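# Lift headset by headband, hold cable with other arm

## Task

With the left arm, pinch the headset's headband (not the cable) between its fingers with that gripper commanded fully closed (-1), and keep the headset still with its lowest point roughly a hand's length or more above the table and no part of it beyond the table edge. The left fingers may touch only the headband. Apart from the cable, nothing but the left fingers and optionally the right arm may touch the headset. The right gripper must firmly hold the cable between its fingers (not at the tips or edges of the fingers), at a point below where the cable leaves the ear cup. Between the ear cup and that grip the cable must be well clear of the table, touching only itself, the headset and the arms. Removing the right arm must not let any part of the headset drop more than slightly. The cable's free end must not hang below the table top, and if it ever goes well below the table top or well beyond the table edge, held or not, the task fails. Declare completion only once all of this holds. Anything other than this hold that stays in place only because the robot keeps it there does not count.

## Robot and tools

Robot: two arms, left_arm (base near y=+0.35 m) and right_arm (base near y=-0.30 m), each with a two-finger parallel gripper and a wrist camera. Scene frame: origin on the table top midway between the arms, +x out over the table, +z up, left_arm on the +y side. The names left and right are just arm labels, not image sides. Gripper frame: fingers point along the gripper's +z and close along its y axis. The reported end_effector_position is the point between the finger pads, roughly 1 cm behind the tips.

Row layout (shared by execute_actions and move): one flat list of 14 numbers, each in [-1, 1], always covering both arms: left_arm dx, dy, dz, rx, ry, rz, opening, then right_arm dx, dy, dz, rx, ry, rz, opening. dx..rz are an offset, not a pose: a displacement of the target from the gripper's measured pose at the start of the action (for move, from the pose in the last result that showed one), expressed in that gripper's own axes. Scale: 1.0 = 0.6 m for dx, dy, dz and 180 degrees for the rotation; rx, ry, rz form a single rotation vector. opening is absolute, not an offset: +1 fully open (0.093 m), -1 closed. Optionally 12 more numbers in [0, 1] may follow: per-joint stiffness scales, left_arm's six joints then right_arm's six, in Joint positions order; they persist until changed.

execute_actions(actions): a list of actions; each action is a table of up to 15 rows, one row per 1/30 s step; a short table repeats its final row to fill 15 steps. Every row in an action is measured from that action's start pose, not from the previous row. An empty list just returns state and images. Per step the command is clipped to within 70 mm and 16 degrees of the measured pose, so large offsets take several actions, and after an action the arm continues only to its last clipped pose; send the remainder next time. Joint friction can leave the hand up to about 31 mm short, and tiny commands may not move it. To keep an arm still, in a reply's first call send the offset back to where it should be, then zeros afterward, always with the intended opening.

move(target, speed, blocking): target is one 14-number row as above (offsets). Each gripper travels in a straight line toward its target, both arms finishing together, lasting 0.5 to 10 s (cut off at 10 s). speed is the path top speed in m/s, 0.002 to 0.5, default 0.25; rotation capped at twice that in rad/s. Openings are applied at the start. Paths do not avoid obstacles or the other arm; hands lag and can overshoot speed, especially near full reach. Faster moves and targets deeper past contact push harder. blocking=false returns after 0.5 s while motion continues; then only wait or stop are accepted until a result shows the move ended. The result adds a move: line with the ending (done, off_target, moving, held, fault) and limits (paced = target clipped; held = some steps blocked, after which the arm may move fast), plus each gripper's distance from its target.

wait(seconds): 0 to 10 s, arms keep their last command; returns early if a move ends. stop(): brakes the running move (needs room; fingers keep moving). zoom_image(camera, region): camera is cam_high, cam_low, cam_left_wrist or cam_right_wrist; region [x0, y0, x1, y1] in pixels of that 504x504 image, at most 504x504. read_manual(section): licence texts only. finished_scene(scene): ends the current scene (give its number) after the last command is held; irreversible.

Results: a state line 'left_arm: … | right_arm: …' with each gripper's position (m) and quat_wxyz in the scene frame (less accurate at long reach); Hand target lines show the pose each controller is driving toward; 'pose unreachable' means the clearance check altered that arm's command; FAULT and MOTOR HOT lines report stops and heating. grip_measured is the finger motor position on the opening scale: pads meet near -0.94, and each mm of object width adds about 0.0208, with a fixed per-gripper bias up to 0.02. Once pads touch, fingers stop but grip_measured keeps heading to the commanded value, so it barely reveals contact. Commanding below the contact reading squeezes harder, up to about 50-62 N per pad (less for parts thinner than 5 mm). Keep sending the same closing value to keep holding. The last number of each arm's Joint positions is the opening in metres (floored at zero).

Joint ranges (rad): waist -2.618..3.054, shoulder 0..3.142, elbow 0..3.142, wrist pitch -1.571..1.571, wrist yaw -1.571..1.571, wrist roll -2.094..2.094. The elbow never quite straightens. Camera calibrations in the original setup may be off by a few degrees and millimetres.

Avoid: arms colliding or pressing each other; knocking anything off the table; drops, slips, slams and hard pushes; long heavy holds that heat motors (at 90 °C an arm stops for 10 s, at 100 °C it goes limp and falls). Occasional brief tugs on held parts or pushes on loose objects may occur. The robot holds its last command while replies are being written.

Each tool is called after "Emit:" by a JSON object that holds its "fn" and its "kwargs".

## Session

Emit:
{"fn": "execute_actions", "kwargs": {"actions": []}}

Scene clock: 0.00 s.
left_arm: end_effector_position=(+0.1483, +0.6214, +0.1952) grip_measured=+1.000 end_effector_quat_wxyz=(+0.046, +0.884, +0.006, +0.466) | right_arm: end_effector_position=(+0.0146, -0.4387, +0.1289) grip_measured=+0.991 end_effector_quat_wxyz=(-0.119, +0.575, +0.809, +0.021)
Joint positions: left_arm=[ 1.711  1.69   1.395 -1.509  0.955 -1.393  0.093] | right_arm=[-1.342  1.272  1.027 -1.547  0.1    0.023  0.093]
Joint velocities: left_arm=[-0.012 -0.002  0.017  0.037 -0.007 -0.022  0.   ] | right_arm=[-0.017 -0.002 -0.012 -0.007 -0.007 -0.066 -0.001]
Motor temperatures (°C, as the motors report them): left_arm=[22 23 24 24 24 23] | right_arm=[23 24 20 22 24 24]
Hand target (left_arm): +0.148, +0.621, +0.195; +0.046, +0.884, +0.006, +0.466
Hand target (right_arm): +0.015, -0.439, +0.129; -0.119, +0.575, +0.809, +0.021
Joint stiffness scale: left_arm=[1. 1. 1. 1. 1. 1.] | right_arm=[1. 1. 1. 1. 1. 1.]

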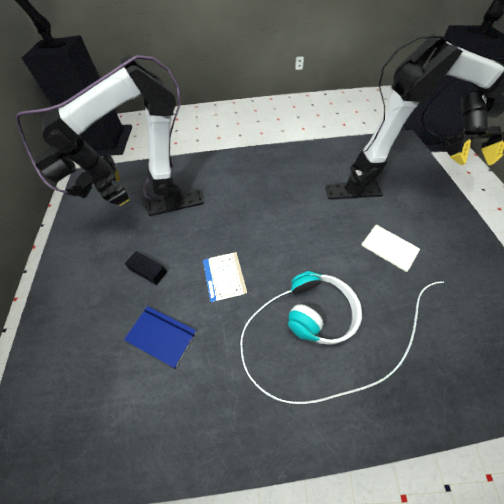

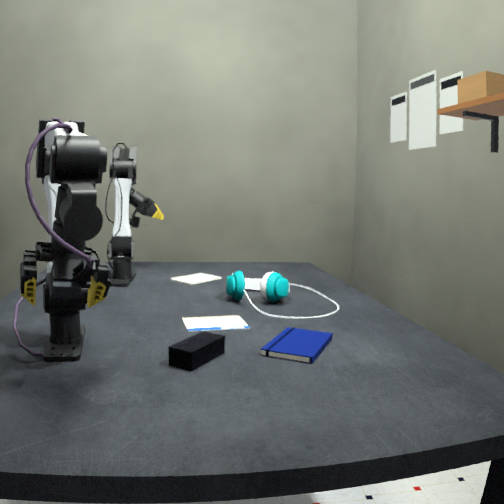

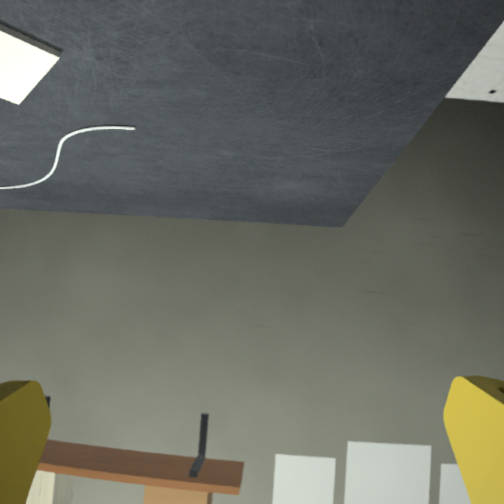

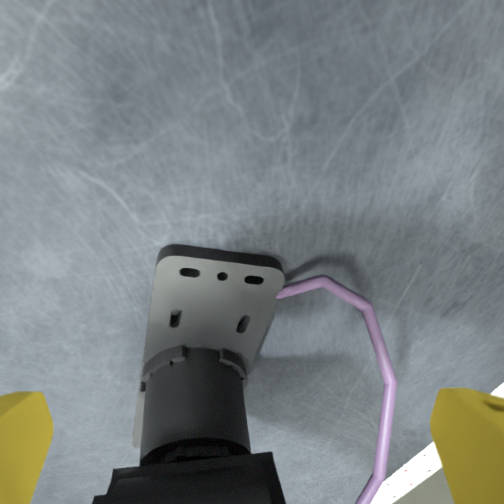

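Emit:
{"fn": "zoom_image", "kwargs": {"camera": "cam_high", "region": [220, 240, 460, 420]}}

Emit:
{"fn": "zoom_image", "kwargs": {"camera": "cam_low", "region": [200, 250, 360, 330]}}

Region (220, 240, 460, 420) of cam_high's 504x504 image, scaled by 2.100, with more detail than that image has; it fills the top 378 rows of this view, and the rest is white.

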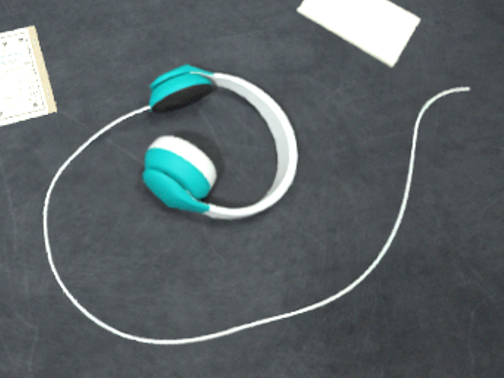

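Region (200, 250, 360, 330) of cam_low's 504x504 image, scaled by 3.150, with more detail than that image has.

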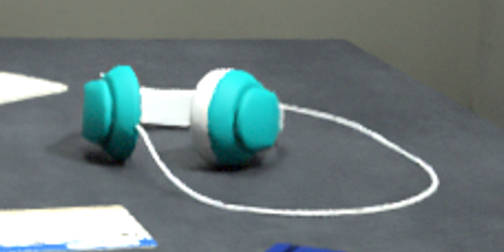

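Emit:
{"fn": "move", "kwargs": {"target": [0.137,0.056,0.135,-0.223,-0.236,0.742,1,0.1445,0.3545,-0.127,-0.1245,-0.2734,-0.3853,1], "speed": 0.35}}

Scene clock: 108.83 s.
left_arm: end_effector_position=(+0.2599, +0.5898, +0.2171) grip_measured=+1.000 end_effector_quat_wxyz=(+0.147, -0.386, +0.909, +0.064) | right_arm: end_effector_position=(+0.1981, -0.2949, +0.2025) grip_measured=+0.991 end_effector_quat_wxyz=(+0.333, +0.001, +0.943, +0.012)
Joint positions: left_arm=[ 0.877  1.548  1.587 -1.288 -0.001  0.005  0.093] | right_arm=[-0.109  0.766  0.91  -1.035 -0.016  0.019  0.093]
Joint velocities: left_arm=[ 0.012 -0.007  0.007 -0.037  0.007 -0.037  0.   ] | right_arm=[-0.017 -0.017  0.007 -0.051 -0.037  0.007 -0.   ]
Motor temperatures (°C, as the motors report them): left_arm=[22 28 29 24 24 23] | right_arm=[23 25 26 22 24 24]
Hand target (left_arm): +0.259, +0.588, +0.217; +0.149, -0.379, +0.910, +0.071
Hand target (right_arm): +0.196, -0.295, +0.197; +0.335, -0.005, +0.942, +0.007
Off the commanded pose (left_arm): 0.005 m, 2 deg.
Off the commanded pose (right_arm): 0.006 m, 2 deg.
Joint stiffness scale: left_arm=[1. 1. 1. 1. 1. 1.] | right_arm=[1. 1. 1. 1. 1. 1.]
move: done
camera_calibration (this result's frames):
cam_left_wrist: T_world_to_cam=[[0.709902, -0.704148, -0.0146524, 0.236845], [-0.69823, -0.706357, 0.116336, 0.608563], [-0.0922672, -0.0723561, -0.993102, 0.363144], [0, 0, 0, 1]] pos_world=[0.290286, 0.622912, 0.293312]
cam_right_wrist: T_world_to_cam=[[-0.0162493, -0.999861, -0.003845, -0.294294], [-0.968838, 0.0166955, -0.247132, 0.288604], [0.247162, -0.000290549, -0.968974, 0.227548], [0, 0, 0, 1]] pos_world=[0.218587, -0.299005, 0.29068]

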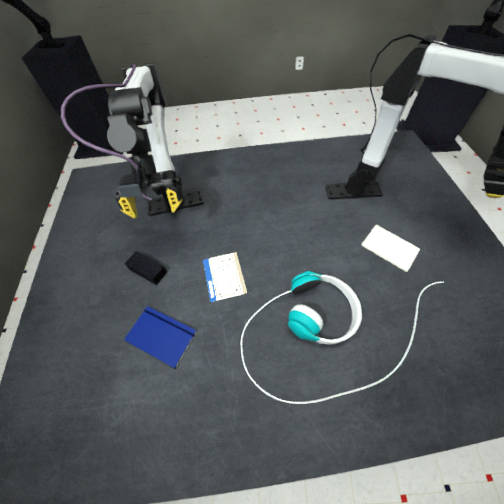

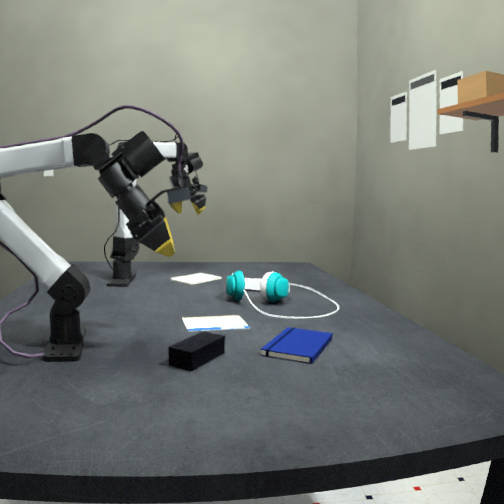

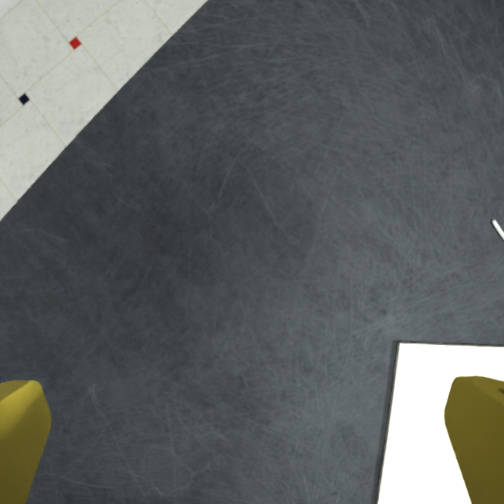

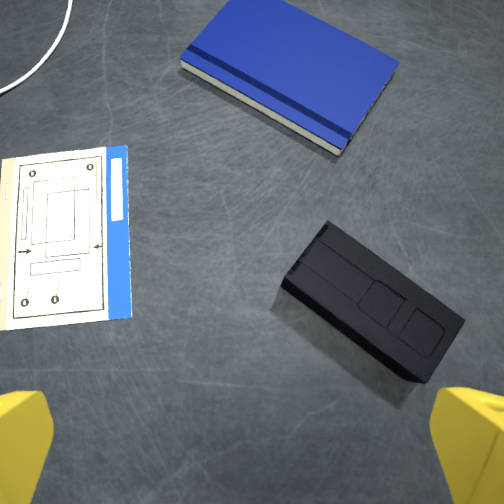

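Emit:
{"fn": "move", "kwargs": {"target": [0.2767,-0.689,0.0375,0.1529,-0.0573,0.3379,1,0,0,0,0,0,0,1], "speed": 0.3}}

Scene clock: 127.13 s.
left_arm: end_effector_position=(+0.4518, +0.2062, +0.1340) grip_measured=+1.000 end_effector_quat_wxyz=(+0.243, +0.171, +0.954, -0.027) | right_arm: end_effector_position=(+0.1983, -0.2949, +0.2025) grip_measured=+0.991 end_effector_quat_wxyz=(+0.334, +0.001, +0.943, +0.012)
Joint positions: left_arm=[-0.264  1.799  1.466 -0.745 -0.021  0.027  0.093] | right_arm=[-0.109  0.766  0.909 -1.033 -0.015  0.019  0.093]
Joint velocities: left_arm=[ 0.007  0.012  0.012  0.022  0.022 -0.037  0.   ] | right_arm=[-0.007  0.007  0.002 -0.081  0.022 -0.066 -0.001]
Motor temperatures (°C, as the motors report them): left_arm=[22 29 29 25 24 23] | right_arm=[23 25 27 25 24 24]
Hand target (left_arm): +0.457, +0.201, +0.139; +0.252, +0.176, +0.951, -0.032
Hand target (right_arm): +0.198, -0.295, +0.202; +0.333, +0.002, +0.943, +0.012
Off the commanded pose (left_arm): 0.014 m, 3 deg.
Off the commanded pose (right_arm): 0.000 m, 0 deg.
Joint stiffness scale: left_arm=[1. 1. 1. 1. 1. 1.] | right_arm=[1. 1. 1. 1. 1. 1.]
move: off_target (left_arm)
camera_calibration (this result's frames):
cam_left_wrist: T_world_to_cam=[[-0.350745, -0.93536, -0.0455993, 0.360339], [-0.93414, 0.35289, -0.0533993, 0.392193], [0.0660391, 0.0238667, -0.997532, 0.1798], [0, 0, 0, 1]] pos_world=[0.480876, 0.194355, 0.21673]
cam_right_wrist: T_world_to_cam=[[-0.0158936, -0.999869, -0.00308959, -0.294579], [-0.96865, 0.0161634, -0.247903, 0.288749], [0.247921, -0.000947338, -0.96878, 0.227146], [0, 0, 0, 1]] pos_world=[0.218701, -0.298993, 0.290726]

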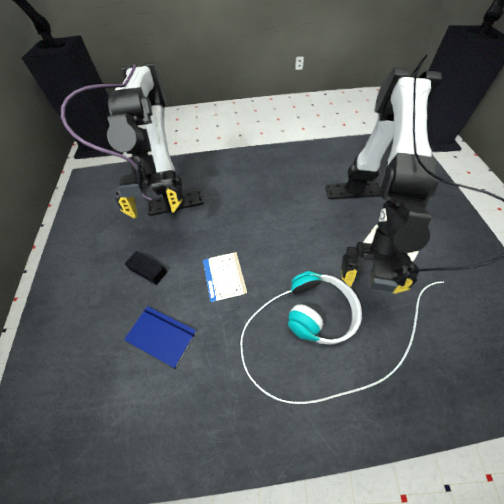

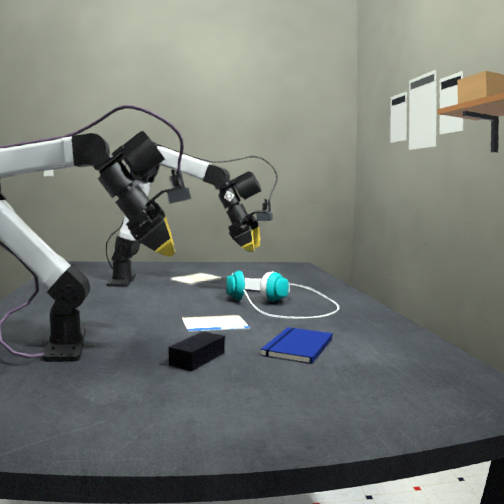

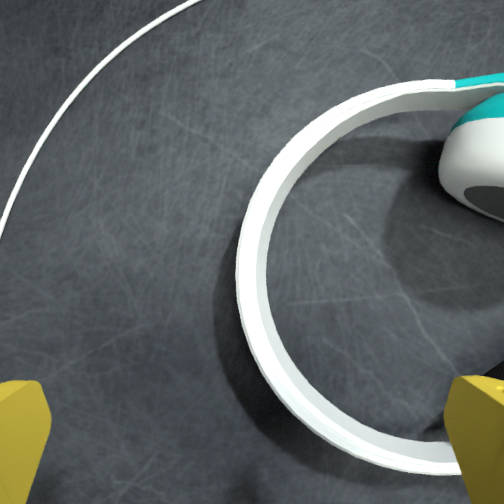

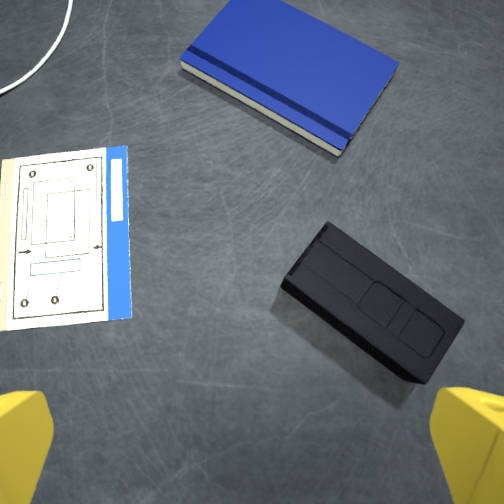

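Emit:
{"fn": "move", "kwargs": {"target": [0.035,0.0055,0.165,0,0,0,0.3,0,0,0,0,0,0,1], "speed": 0.1}}

Emit:
{"fn": "zoom_image", "kwargs": {"camera": "cam_low", "region": [200, 220, 360, 330]}}

Scene clock: 141.03 s.
left_arm: end_effector_position=(+0.4821, +0.1984, +0.0444) grip_measured=+0.302 end_effector_quat_wxyz=(+0.247, +0.172, +0.953, -0.026) | right_arm: end_effector_position=(+0.1983, -0.2949, +0.2025) grip_measured=+0.991 end_effector_quat_wxyz=(+0.334, +0.001, +0.943, +0.012)
Joint positions: left_arm=[-0.259  1.99   1.352 -0.43  -0.021  0.033  0.06 ] | right_arm=[-0.109  0.766  0.909 -1.033 -0.015  0.019  0.093]
Joint velocities: left_arm=[-0.012  0.012 -0.007 -0.022  0.022 -0.007 -0.   ] | right_arm=[ 0.002  0.007  0.007 -0.066  0.051 -0.037 -0.001]
Motor temperatures (°C, as the motors report them): left_arm=[22 29 31 26 24 23] | right_arm=[23 24 28 26 24 24]
Hand target (left_arm): +0.481, +0.202, +0.038; +0.243, +0.171, +0.954, -0.027
Hand target (right_arm): +0.198, -0.295, +0.203; +0.334, +0.001, +0.943, +0.012
Off the commanded pose (left_arm): 0.009 m, 1 deg.
Off the commanded pose (right_arm): 0.000 m, 0 deg.
Joint stiffness scale: left_arm=[1. 1. 1. 1. 1. 1.] | right_arm=[1. 1. 1. 1. 1. 1.]
move: done
camera_calibration (this result's frames):
cam_left_wrist: T_world_to_cam=[[-0.350937, -0.93511, -0.0491225, 0.359774], [-0.933341, 0.353545, -0.0622904, 0.418287], [0.0756154, 0.0239881, -0.996848, 0.0839681], [0, 0, 0, 1]] pos_world=[0.510313, 0.18653, 0.127432]
cam_right_wrist: T_world_to_cam=[[-0.0158936, -0.999869, -0.00308959, -0.294579], [-0.96865, 0.0161634, -0.247903, 0.288749], [0.247921, -0.000947338, -0.96878, 0.227146], [0, 0, 0, 1]] pos_world=[0.218701, -0.298993, 0.290726]

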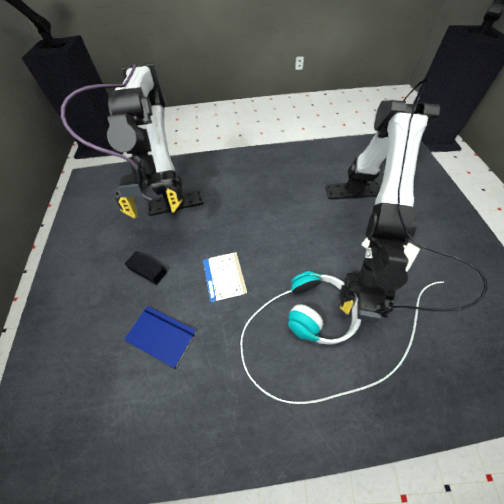

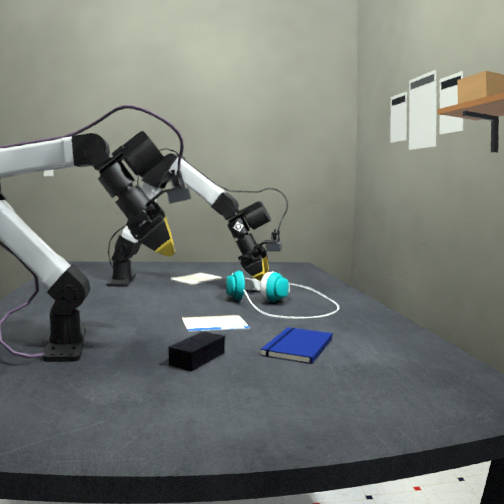

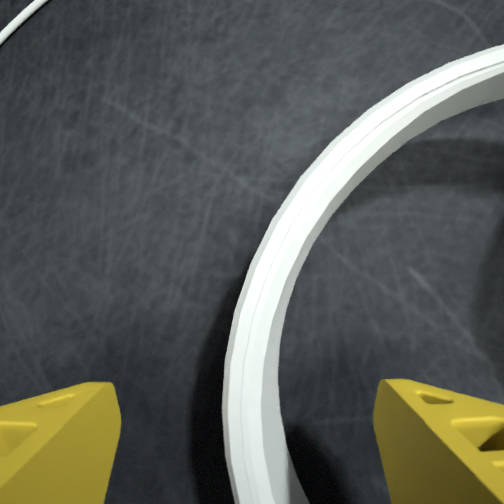

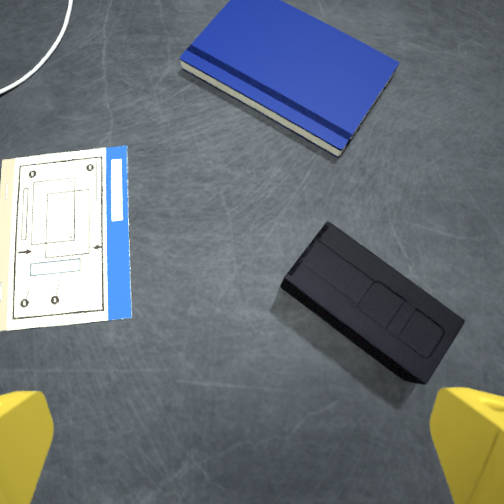

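Region (200, 220, 360, 330) of cam_low's 504x504 image, scaled by 3.150, with more detail than that image has; it fills the top 346 rows of this view, and the rest is white.

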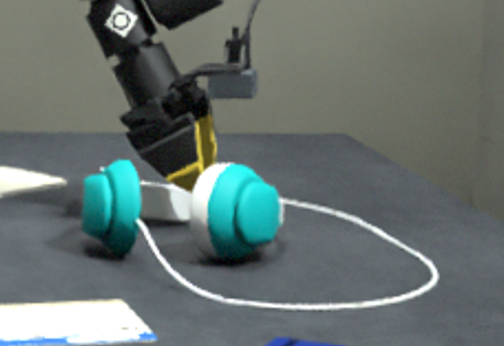

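Emit:
{"fn": "move", "kwargs": {"target": [0.02,0.0,0.057,0,0,0,0.3,0,0,0,0,0,0,1], "speed": 0.05}}

Emit:
{"fn": "zoom_image", "kwargs": {"camera": "cam_low", "region": [200, 220, 360, 330]}}

Scene clock: 150.43 s.
left_arm: end_effector_position=(+0.4914, +0.1952, +0.0175) grip_measured=+0.302 end_effector_quat_wxyz=(+0.254, +0.171, +0.952, -0.027) | right_arm: end_effector_position=(+0.1983, -0.2949, +0.2025) grip_measured=+0.991 end_effector_quat_wxyz=(+0.334, +0.001, +0.943, +0.012)
Joint positions: left_arm=[-0.259  2.06   1.333 -0.327 -0.021  0.033  0.06 ] | right_arm=[-0.109  0.766  0.909 -1.033 -0.015  0.019  0.093]
Joint velocities: left_arm=[-0.007 -0.017 -0.007  0.051  0.037  0.007 -0.   ] | right_arm=[-0.002  0.012  0.002  0.022 -0.007 -0.007 -0.001]
Motor temperatures (°C, as the motors report them): left_arm=[22 31 31 27 24 23] | right_arm=[23 24 28 27 24 24]
Hand target (left_arm): +0.488, +0.197, +0.009; +0.247, +0.172, +0.953, -0.026
Hand target (right_arm): +0.198, -0.295, +0.203; +0.334, +0.001, +0.943, +0.012
Off the commanded pose (left_arm): 0.010 m, 1 deg.
Off the commanded pose (right_arm): 0.000 m, 0 deg.
Joint stiffness scale: left_arm=[1. 1. 1. 1. 1. 1.] | right_arm=[1. 1. 1. 1. 1. 1.]
move: done
camera_calibration (this result's frames):
cam_left_wrist: T_world_to_cam=[[-0.350296, -0.935328, -0.0495374, 0.358486], [-0.932442, 0.353239, -0.0759828, 0.426305], [0.0885674, 0.0195744, -0.995878, 0.0509679], [0, 0, 0, 1]] pos_world=[0.518567, 0.183717, 0.100908]
cam_right_wrist: T_world_to_cam=[[-0.0158936, -0.999869, -0.00308959, -0.294579], [-0.96865, 0.0161634, -0.247903, 0.288749], [0.247921, -0.000947338, -0.96878, 0.227146], [0, 0, 0, 1]] pos_world=[0.218701, -0.298993, 0.290726]

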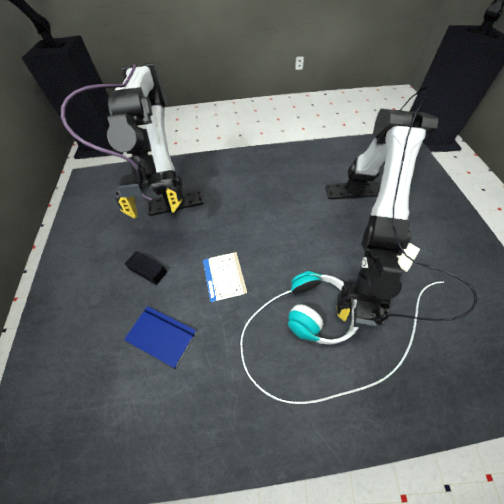

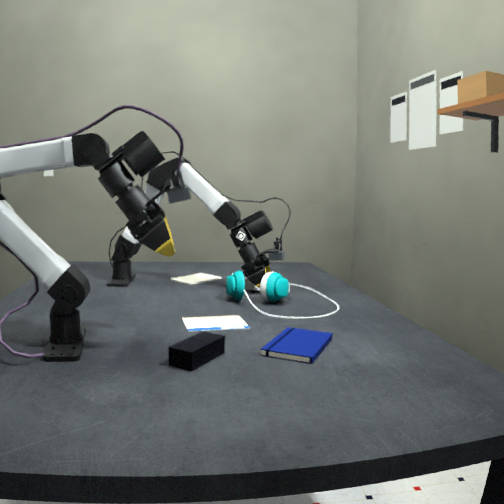

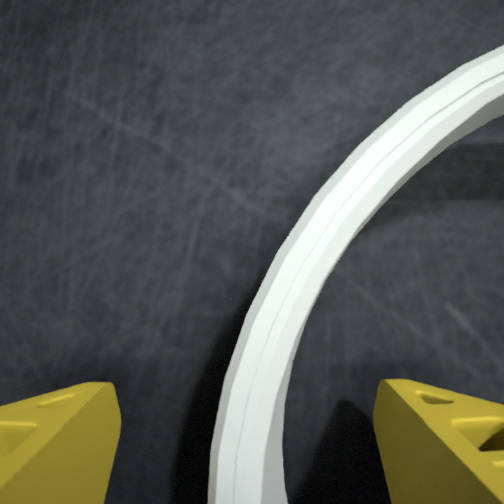

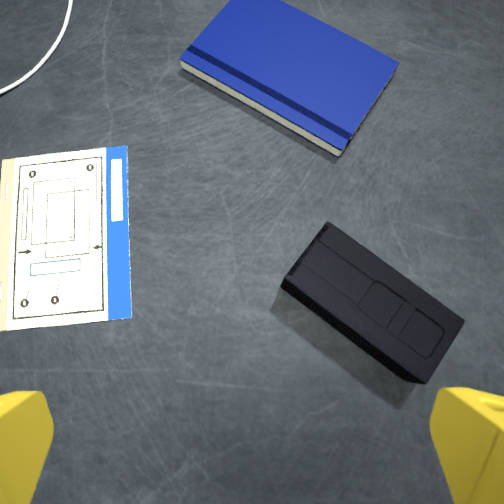

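Region (200, 220, 360, 330) of cam_low's 504x504 image, scaled by 3.150, with more detail than that image has; it fills the top 346 rows of this view, and the rest is white.

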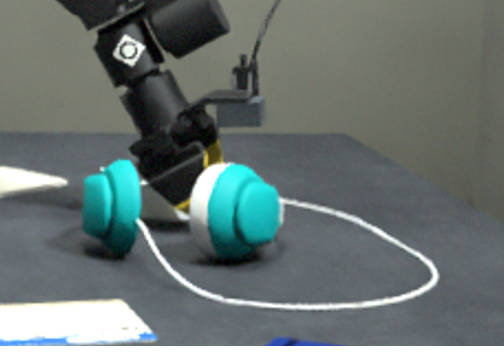

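Emit:
{"fn": "move", "kwargs": {"target": [0,0,0,0,0,0,-1,0,0,0,0,0,0,1], "speed": 0.05}}

Scene clock: 159.33 s.
left_arm: end_effector_position=(+0.4922, +0.1890, +0.0231) grip_measured=-0.871 end_effector_quat_wxyz=(+0.260, +0.170, +0.949, -0.046) | right_arm: end_effector_position=(+0.1983, -0.2949, +0.2025) grip_measured=+0.991 end_effector_quat_wxyz=(+0.334, +0.001, +0.943, +0.012)
Joint positions: left_arm=[-0.259  2.051  1.333 -0.319  0.012  0.023  0.003] | right_arm=[-0.109  0.766  0.909 -1.033 -0.015  0.019  0.093]
Joint velocities: left_arm=[-0.017  0.007 -0.017 -0.051  0.007  0.007  0.001] | right_arm=[ 0.012  0.007  0.022  0.022  0.022  0.037 -0.   ]
Motor temperatures (°C, as the motors report them): left_arm=[22 32 31 27 24 23] | right_arm=[23 24 29 27 24 24]
Hand target (left_arm): +0.491, +0.195, +0.017; +0.254, +0.171, +0.952, -0.027
Hand target (right_arm): +0.198, -0.295, +0.203; +0.334, +0.001, +0.943, +0.012
Off the commanded pose (left_arm): 0.008 m, 2 deg.
Off the commanded pose (right_arm): 0.000 m, 0 deg.
Joint stiffness scale: left_arm=[1. 1. 1. 1. 1. 1.] | right_arm=[1. 1. 1. 1. 1. 1.]
move: done
camera_calibration (this result's frames):
cam_left_wrist: T_world_to_cam=[[-0.357493, -0.933779, -0.0159816, 0.355682], [-0.929084, 0.357329, -0.0954922, 0.427772], [0.0948793, -0.0192895, -0.995302, 0.0608945], [0, 0, 0, 1]] pos_world=[0.518812, 0.180447, 0.107142]
cam_right_wrist: T_world_to_cam=[[-0.0158936, -0.999869, -0.00308959, -0.294579], [-0.96865, 0.0161634, -0.247903, 0.288749], [0.247921, -0.000947338, -0.96878, 0.227146], [0, 0, 0, 1]] pos_world=[0.218701, -0.298993, 0.290726]

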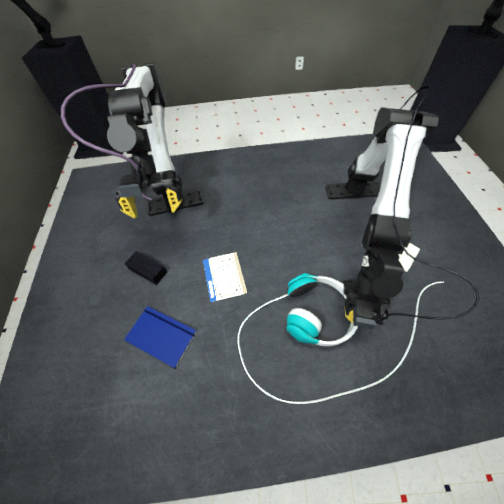

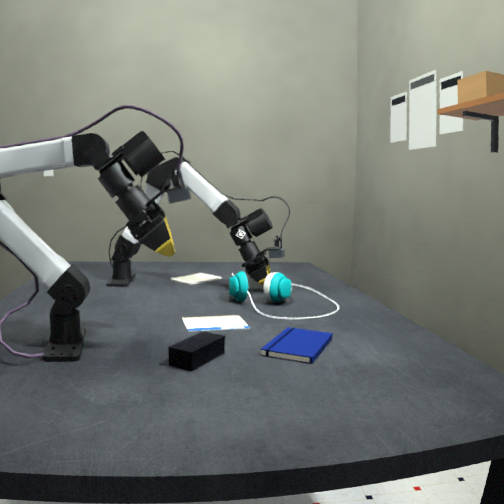

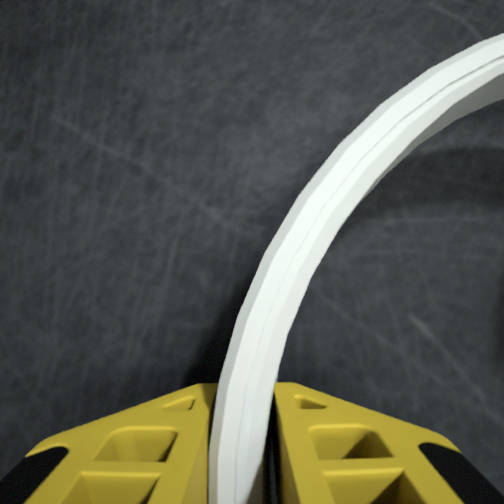

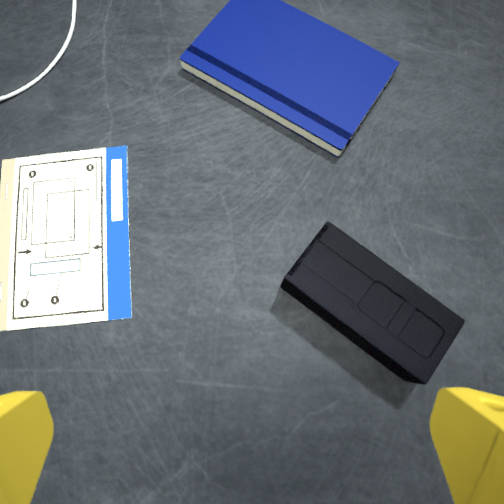

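Emit:
{"fn": "move", "kwargs": {"target": [-0.04,0,-0.135,0,0,0,-1,0,0,0,0,0,0,1], "speed": 0.1}}

Scene clock: 180.47 s.
left_arm: end_effector_position=(+0.4623, +0.2015, +0.0844) grip_measured=-0.871 end_effector_quat_wxyz=(+0.232, +0.174, +0.956, -0.034) | right_arm: end_effector_position=(+0.1983, -0.2949, +0.2025) grip_measured=+0.991 end_effector_quat_wxyz=(+0.334, +0.001, +0.943, +0.012)
Joint positions: left_arm=[-0.259  1.89   1.393 -0.602 -0.001  0.032  0.003] | right_arm=[-0.109  0.766  0.909 -1.033 -0.015  0.019  0.093]
Joint velocities: left_arm=[ 0.012 -0.032 -0.032 -0.051  0.007  0.051  0.   ] | right_arm=[-0.002  0.007  0.002  0.007 -0.007 -0.037 -0.   ]
Motor temperatures (°C, as the motors report them): left_arm=[22 33 32 28 24 23] | right_arm=[23 24 30 28 24 24]
Hand target (left_arm): +0.472, +0.197, +0.105; +0.260, +0.170, +0.949, -0.046
Hand target (right_arm): +0.198, -0.295, +0.203; +0.334, +0.001, +0.943, +0.012
Off the commanded pose (left_arm): 0.024 m, 4 deg.
Off the commanded pose (right_arm): 0.000 m, 0 deg.
Joint stiffness scale: left_arm=[1. 1. 1. 1. 1. 1.] | right_arm=[1. 1. 1. 1. 1. 1.]
move: off_target (left_arm)
camera_calibration (this result's frames):
cam_left_wrist: T_world_to_cam=[[-0.360346, -0.932357, -0.0293569, 0.359804], [-0.931888, 0.361214, -0.0333056, 0.396637], [0.0416568, 0.0153558, -0.999014, 0.142927], [0, 0, 0, 1]] pos_world=[0.493321, 0.19, 0.166559]
cam_right_wrist: T_world_to_cam=[[-0.0158936, -0.999869, -0.00308959, -0.294579], [-0.96865, 0.0161634, -0.247903, 0.288749], [0.247921, -0.000947338, -0.96878, 0.227146], [0, 0, 0, 1]] pos_world=[0.218701, -0.298993, 0.290726]

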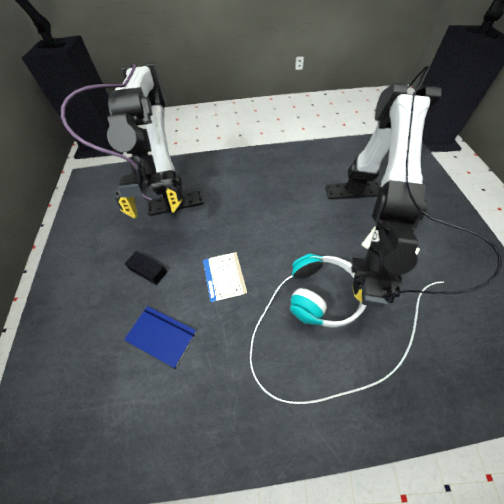

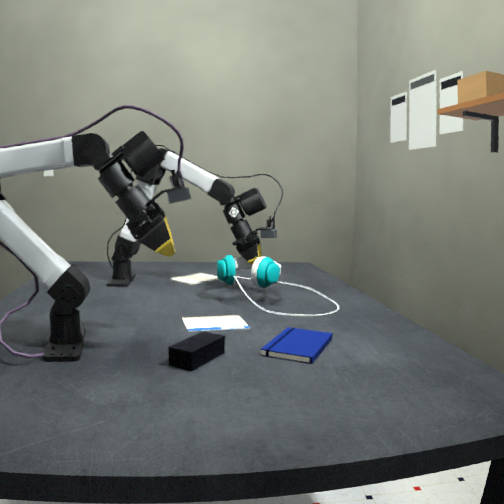

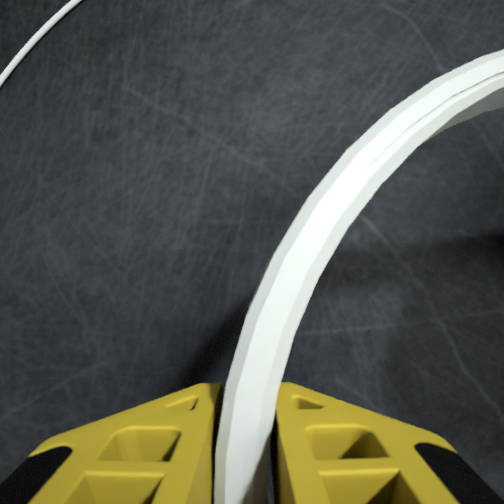

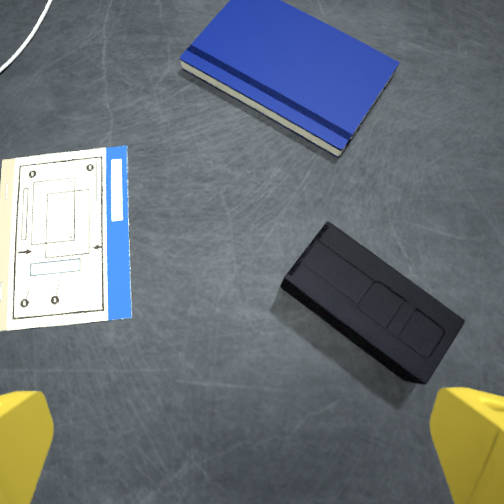

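Emit:
{"fn": "move", "kwargs": {"target": [-0.255,-0.332,-0.6155,-0.176,-0.3768,0.5069,-1,0.017,0.3727,0.1095,-0.2001,-0.1604,-0.1515,1], "speed": 0.2}}

Scene clock: 205.90 s.
left_arm: end_effector_position=(+0.3667, +0.0238, +0.4492) grip_measured=-0.868 end_effector_quat_wxyz=(+0.619, +0.678, +0.288, +0.272) | right_arm: end_effector_position=(+0.2366, -0.0721, +0.1635) grip_measured=+0.991 end_effector_quat_wxyz=(+0.541, -0.305, +0.752, +0.220)
Joint positions: left_arm=[-0.704  1.467  1.608 -0.226 -0.02   1.581  0.004] | right_arm=[ 0.574  1.005  0.376  0.304 -0.074 -0.024  0.093]
Joint velocities: left_arm=[ 0.007 -0.002 -0.027 -0.037 -0.022 -0.022 -0.   ] | right_arm=[-0.007  0.002 -0.017 -0.051 -0.007 -0.022 -0.   ]
Motor temperatures (°C, as the motors report them): left_arm=[22 35 34 30 24 23] | right_arm=[23 24 30 29 24 24]
Hand target (left_arm): +0.361, +0.021, +0.477; +0.649, +0.655, +0.269, +0.280
Hand target (right_arm): +0.231, -0.071, +0.147; +0.524, -0.318, +0.759, +0.219
Off the commanded pose (left_arm): 0.031 m, 5 deg.
Off the commanded pose (right_arm): 0.015 m, 2 deg.
Joint stiffness scale: left_arm=[1. 1. 1. 1. 1. 1.] | right_arm=[1. 1. 1. 1. 1. 1.]
move: off_target (left_arm, right_arm)
camera_calibration (this result's frames):
cam_left_wrist: T_world_to_cam=[[-0.036684, 0.0747984, -0.996524, 0.462172], [0.31264, 0.947997, 0.0596471, -0.128239], [0.949163, -0.309365, -0.0581613, -0.233698], [0, 0, 0, 1]] pos_world=[0.278865, 0.014702, 0.454622]
cam_right_wrist: T_world_to_cam=[[0.67587, -0.737003, 0.00524563, -0.217351], [-0.50185, -0.465411, -0.729067, 0.246047], [0.539766, 0.490122, -0.684422, 0.0999517], [0, 0, 0, 1]] pos_world=[0.216429, -0.0946633, 0.248934]

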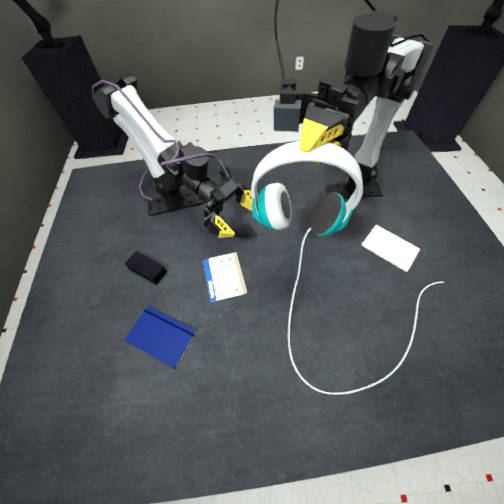

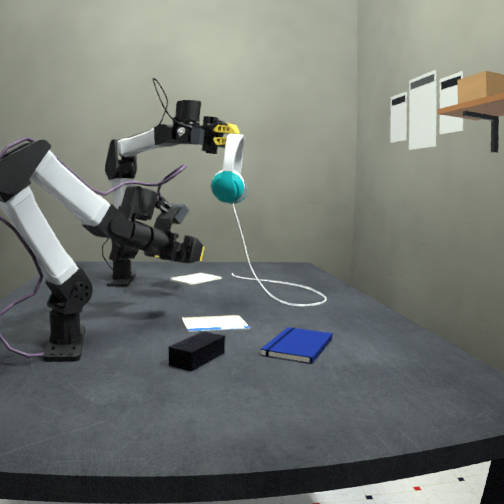

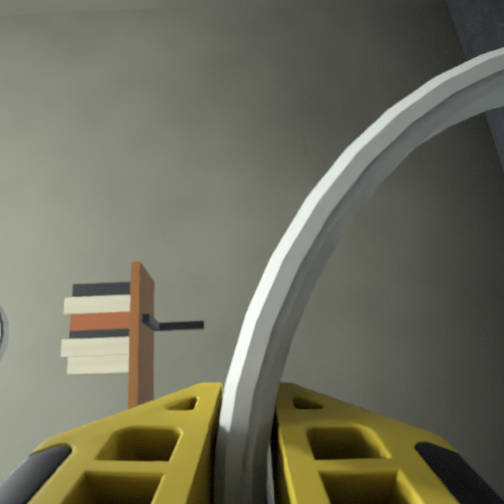

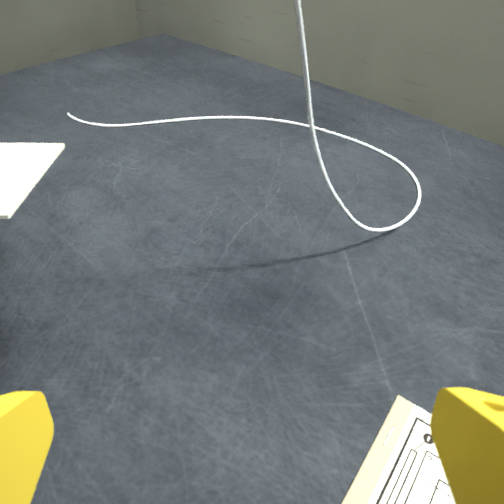

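Emit:
{"fn": "move", "kwargs": {"target": [-0.01,0.046,-0.004,-0.027,-0.0056,0.002,-1,-0.088,-0.08,0.2265,0,0,0,1], "speed": 0.15}}

Scene clock: 239.43 s.
left_arm: end_effector_position=(+0.3673, +0.0245, +0.4479) grip_measured=-0.868 end_effector_quat_wxyz=(+0.614, +0.681, +0.285, +0.278) | right_arm: end_effector_position=(+0.3704, -0.0106, +0.1667) grip_measured=+0.991 end_effector_quat_wxyz=(+0.538, -0.299, +0.758, +0.217)
Joint positions: left_arm=[-0.704  1.467  1.608 -0.231 -0.025  1.597  0.004] | right_arm=[ 0.463  1.65   0.867  0.446 -0.167 -0.05   0.093]
Joint velocities: left_arm=[-0.012 -0.002 -0.012 -0.007  0.051  0.037 -0.001] | right_arm=[-0.007  0.012 -0.007 -0.007 -0.007 -0.007  0.001]
Motor temperatures (°C, as the motors report them): left_arm=[22 31 38 36 24 23] | right_arm=[23 24 30 34 24 24]
Hand target (left_arm): +0.361, +0.021, +0.476; +0.649, +0.654, +0.269, +0.281
Hand target (right_arm): +0.375, -0.007, +0.170; +0.541, -0.305, +0.752, +0.220
Off the commanded pose (left_arm): 0.030 m, 5 deg.
Off the commanded pose (right_arm): 0.008 m, 1 deg.
Joint stiffness scale: left_arm=[1. 1. 1. 1. 1. 1.] | right_arm=[1. 1. 1. 1. 1. 1.]
move: off_target (left_arm)
camera_calibration (this result's frames):
cam_left_wrist: T_world_to_cam=[[-0.0298883, 0.090058, -0.995488, 0.457519], [0.308413, 0.94817, 0.0765177, -0.135034], [0.950783, -0.304734, -0.0561142, -0.235677], [0, 0, 0, 1]] pos_world=[0.279398, 0.0150137, 0.452563]
cam_right_wrist: T_world_to_cam=[[0.66459, -0.747205, -0.0021654, -0.257166], [-0.517266, -0.457979, -0.722974, 0.34892], [0.539218, 0.481602, -0.690872, 0.000875541], [0, 0, 0, 1]] pos_world=[0.350922, -0.0327793, 0.252308]

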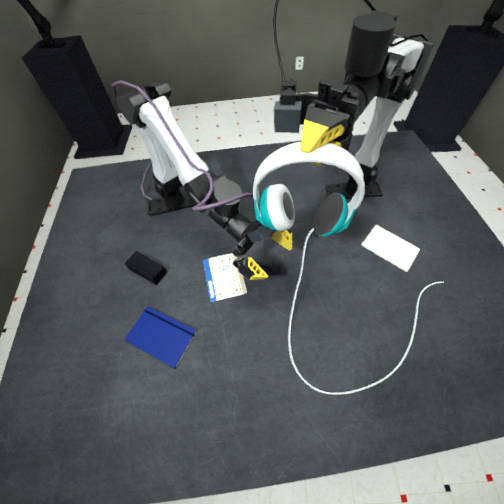

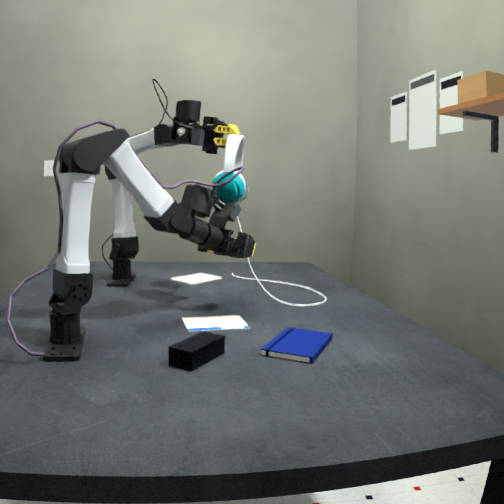

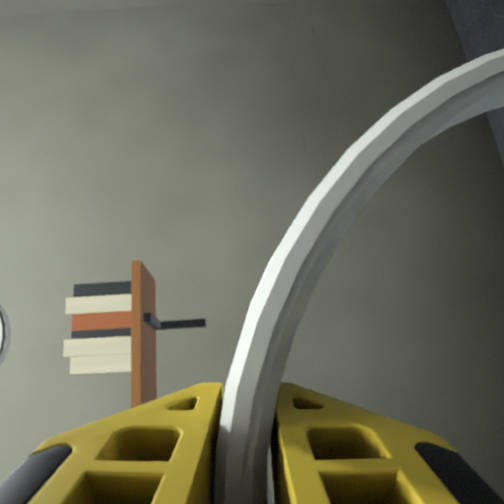

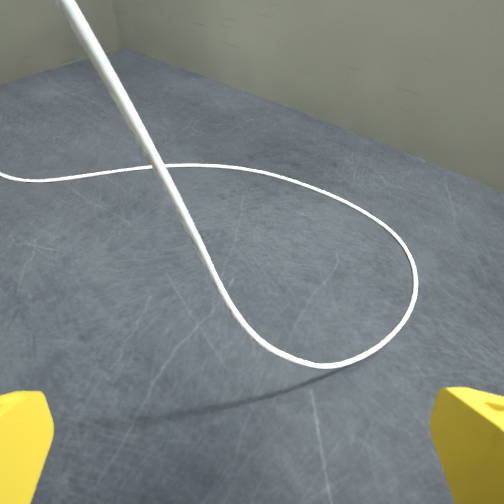

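Emit:
{"fn": "zoom_image", "kwargs": {"camera": "cam_high", "region": [210, 170, 370, 330]}}

Emit:
{"fn": "zoom_image", "kwargs": {"camera": "cam_low", "region": [150, 110, 330, 310]}}

Region (210, 170, 370, 330) of cam_high's 504x504 image, scaled by 3.150, with more detail than that image has.

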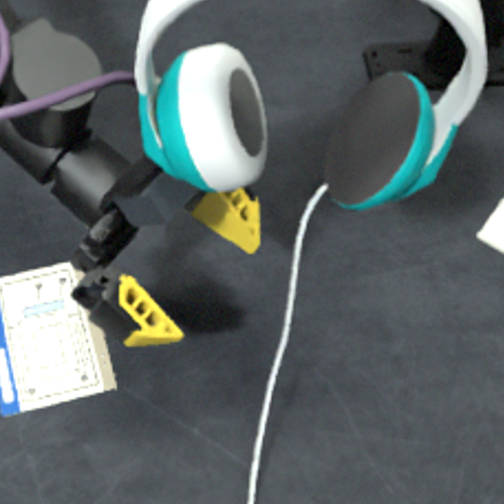

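Region (150, 110, 330, 310) of cam_low's 504x504 image, scaled by 2.520, with more detail than that image has; it fills the left 454 columns of this view, and the rest is white.

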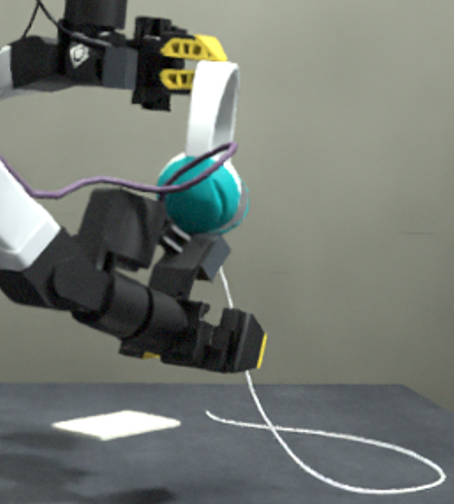

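Emit:
{"fn": "move", "kwargs": {"target": [-0.01,0.046,-0.004,-0.027,-0.0056,0.002,-1,0.02,0.032,0.118,0,0,0,1], "speed": 0.08}}

Emit:
{"fn": "zoom_image", "kwargs": {"camera": "cam_high", "region": [210, 170, 370, 330]}}

Emit:
{"fn": "zoom_image", "kwargs": {"camera": "cam_low", "region": [150, 110, 330, 310]}}

Scene clock: 272.37 s.
left_arm: end_effector_position=(+0.3672, +0.0250, +0.4439) grip_measured=-0.868 end_effector_quat_wxyz=(+0.608, +0.686, +0.287, +0.277) | right_arm: end_effector_position=(+0.3995, +0.0406, +0.1304) grip_measured=+0.991 end_effector_quat_wxyz=(+0.533, -0.304, +0.760, +0.216)
Joint positions: left_arm=[-0.704  1.467  1.608 -0.248 -0.027  1.599  0.004] | right_arm=[ 0.531  1.911  1.037  0.526 -0.109 -0.034  0.093]
Joint velocities: left_arm=[ 0.002  0.012  0.012 -0.007  0.037 -0.066 -0.   ] | right_arm=[-0.012 -0.022  0.017  0.022  0.066  0.007  0.001]
Motor temperatures (°C, as the motors report them): left_arm=[22 31 39 40 24 23] | right_arm=[23 28 34 36 24 24]
Hand target (left_arm): +0.361, +0.022, +0.475; +0.644, +0.658, +0.266, +0.286
Hand target (right_arm): +0.403, +0.046, +0.132; +0.538, -0.299, +0.758, +0.217
Off the commanded pose (left_arm): 0.032 m, 6 deg.
Off the commanded pose (right_arm): 0.007 m, 1 deg.
Joint stiffness scale: left_arm=[1. 1. 1. 1. 1. 1.] | right_arm=[1. 1. 1. 1. 1. 1.]
move: off_target (left_arm)
camera_calibration (this result's frames):
cam_left_wrist: T_world_to_cam=[[-0.0400418, 0.103204, -0.993854, 0.456209], [0.307644, 0.947607, 0.0860067, -0.139112], [0.950659, -0.302309, -0.0696939, -0.229671], [0, 0, 0, 1]] pos_world=[0.279403, 0.0153096, 0.449363]
cam_right_wrist: T_world_to_cam=[[0.67034, -0.742053, 0.00138085, -0.24129], [-0.519102, -0.470264, -0.713712, 0.361195], [0.530261, 0.477713, -0.700438, -0.0594697], [0, 0, 0, 1]] pos_world=[0.380778, 0.0192164, 0.216467]

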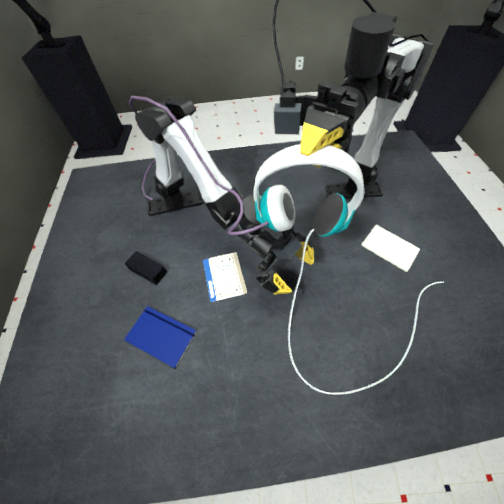

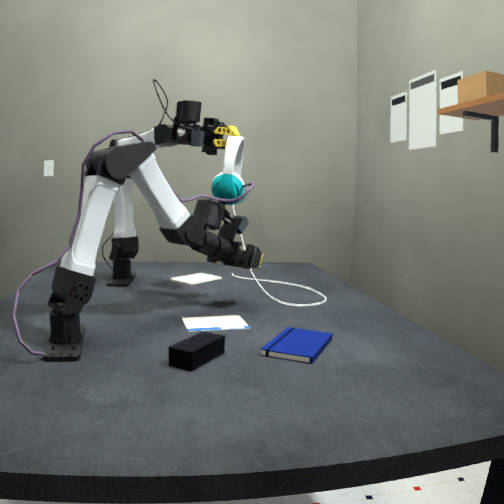

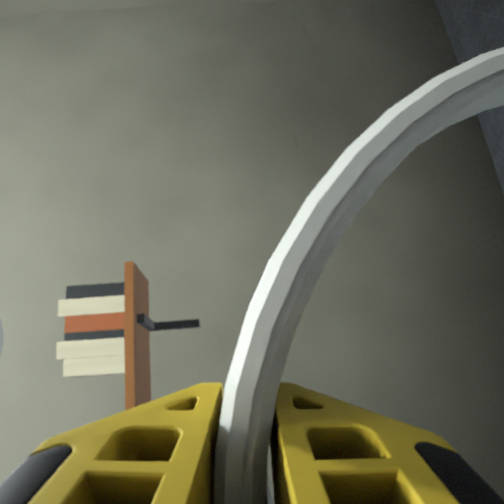

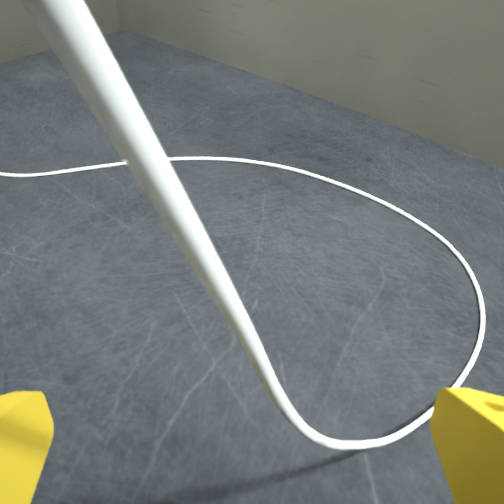

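Region (210, 170, 370, 330) of cam_high's 504x504 image, scaled by 3.150, with more detail than that image has.

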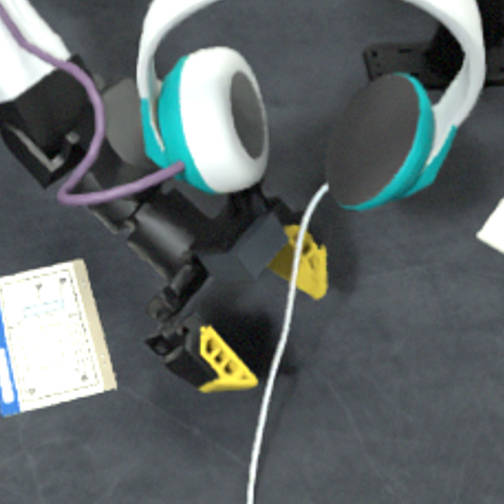

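Region (150, 110, 330, 310) of cam_low's 504x504 image, scaled by 2.520, with more detail than that image has; it fills the left 454 columns of this view, and the rest is white.

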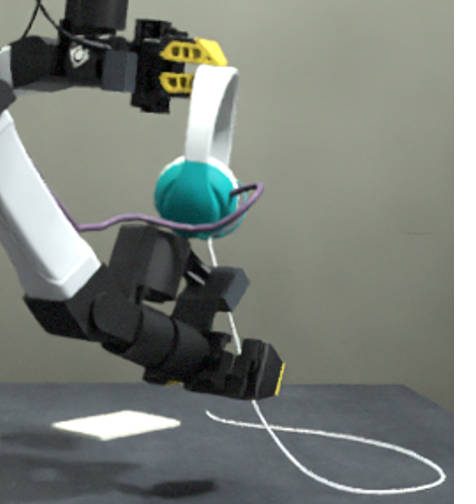

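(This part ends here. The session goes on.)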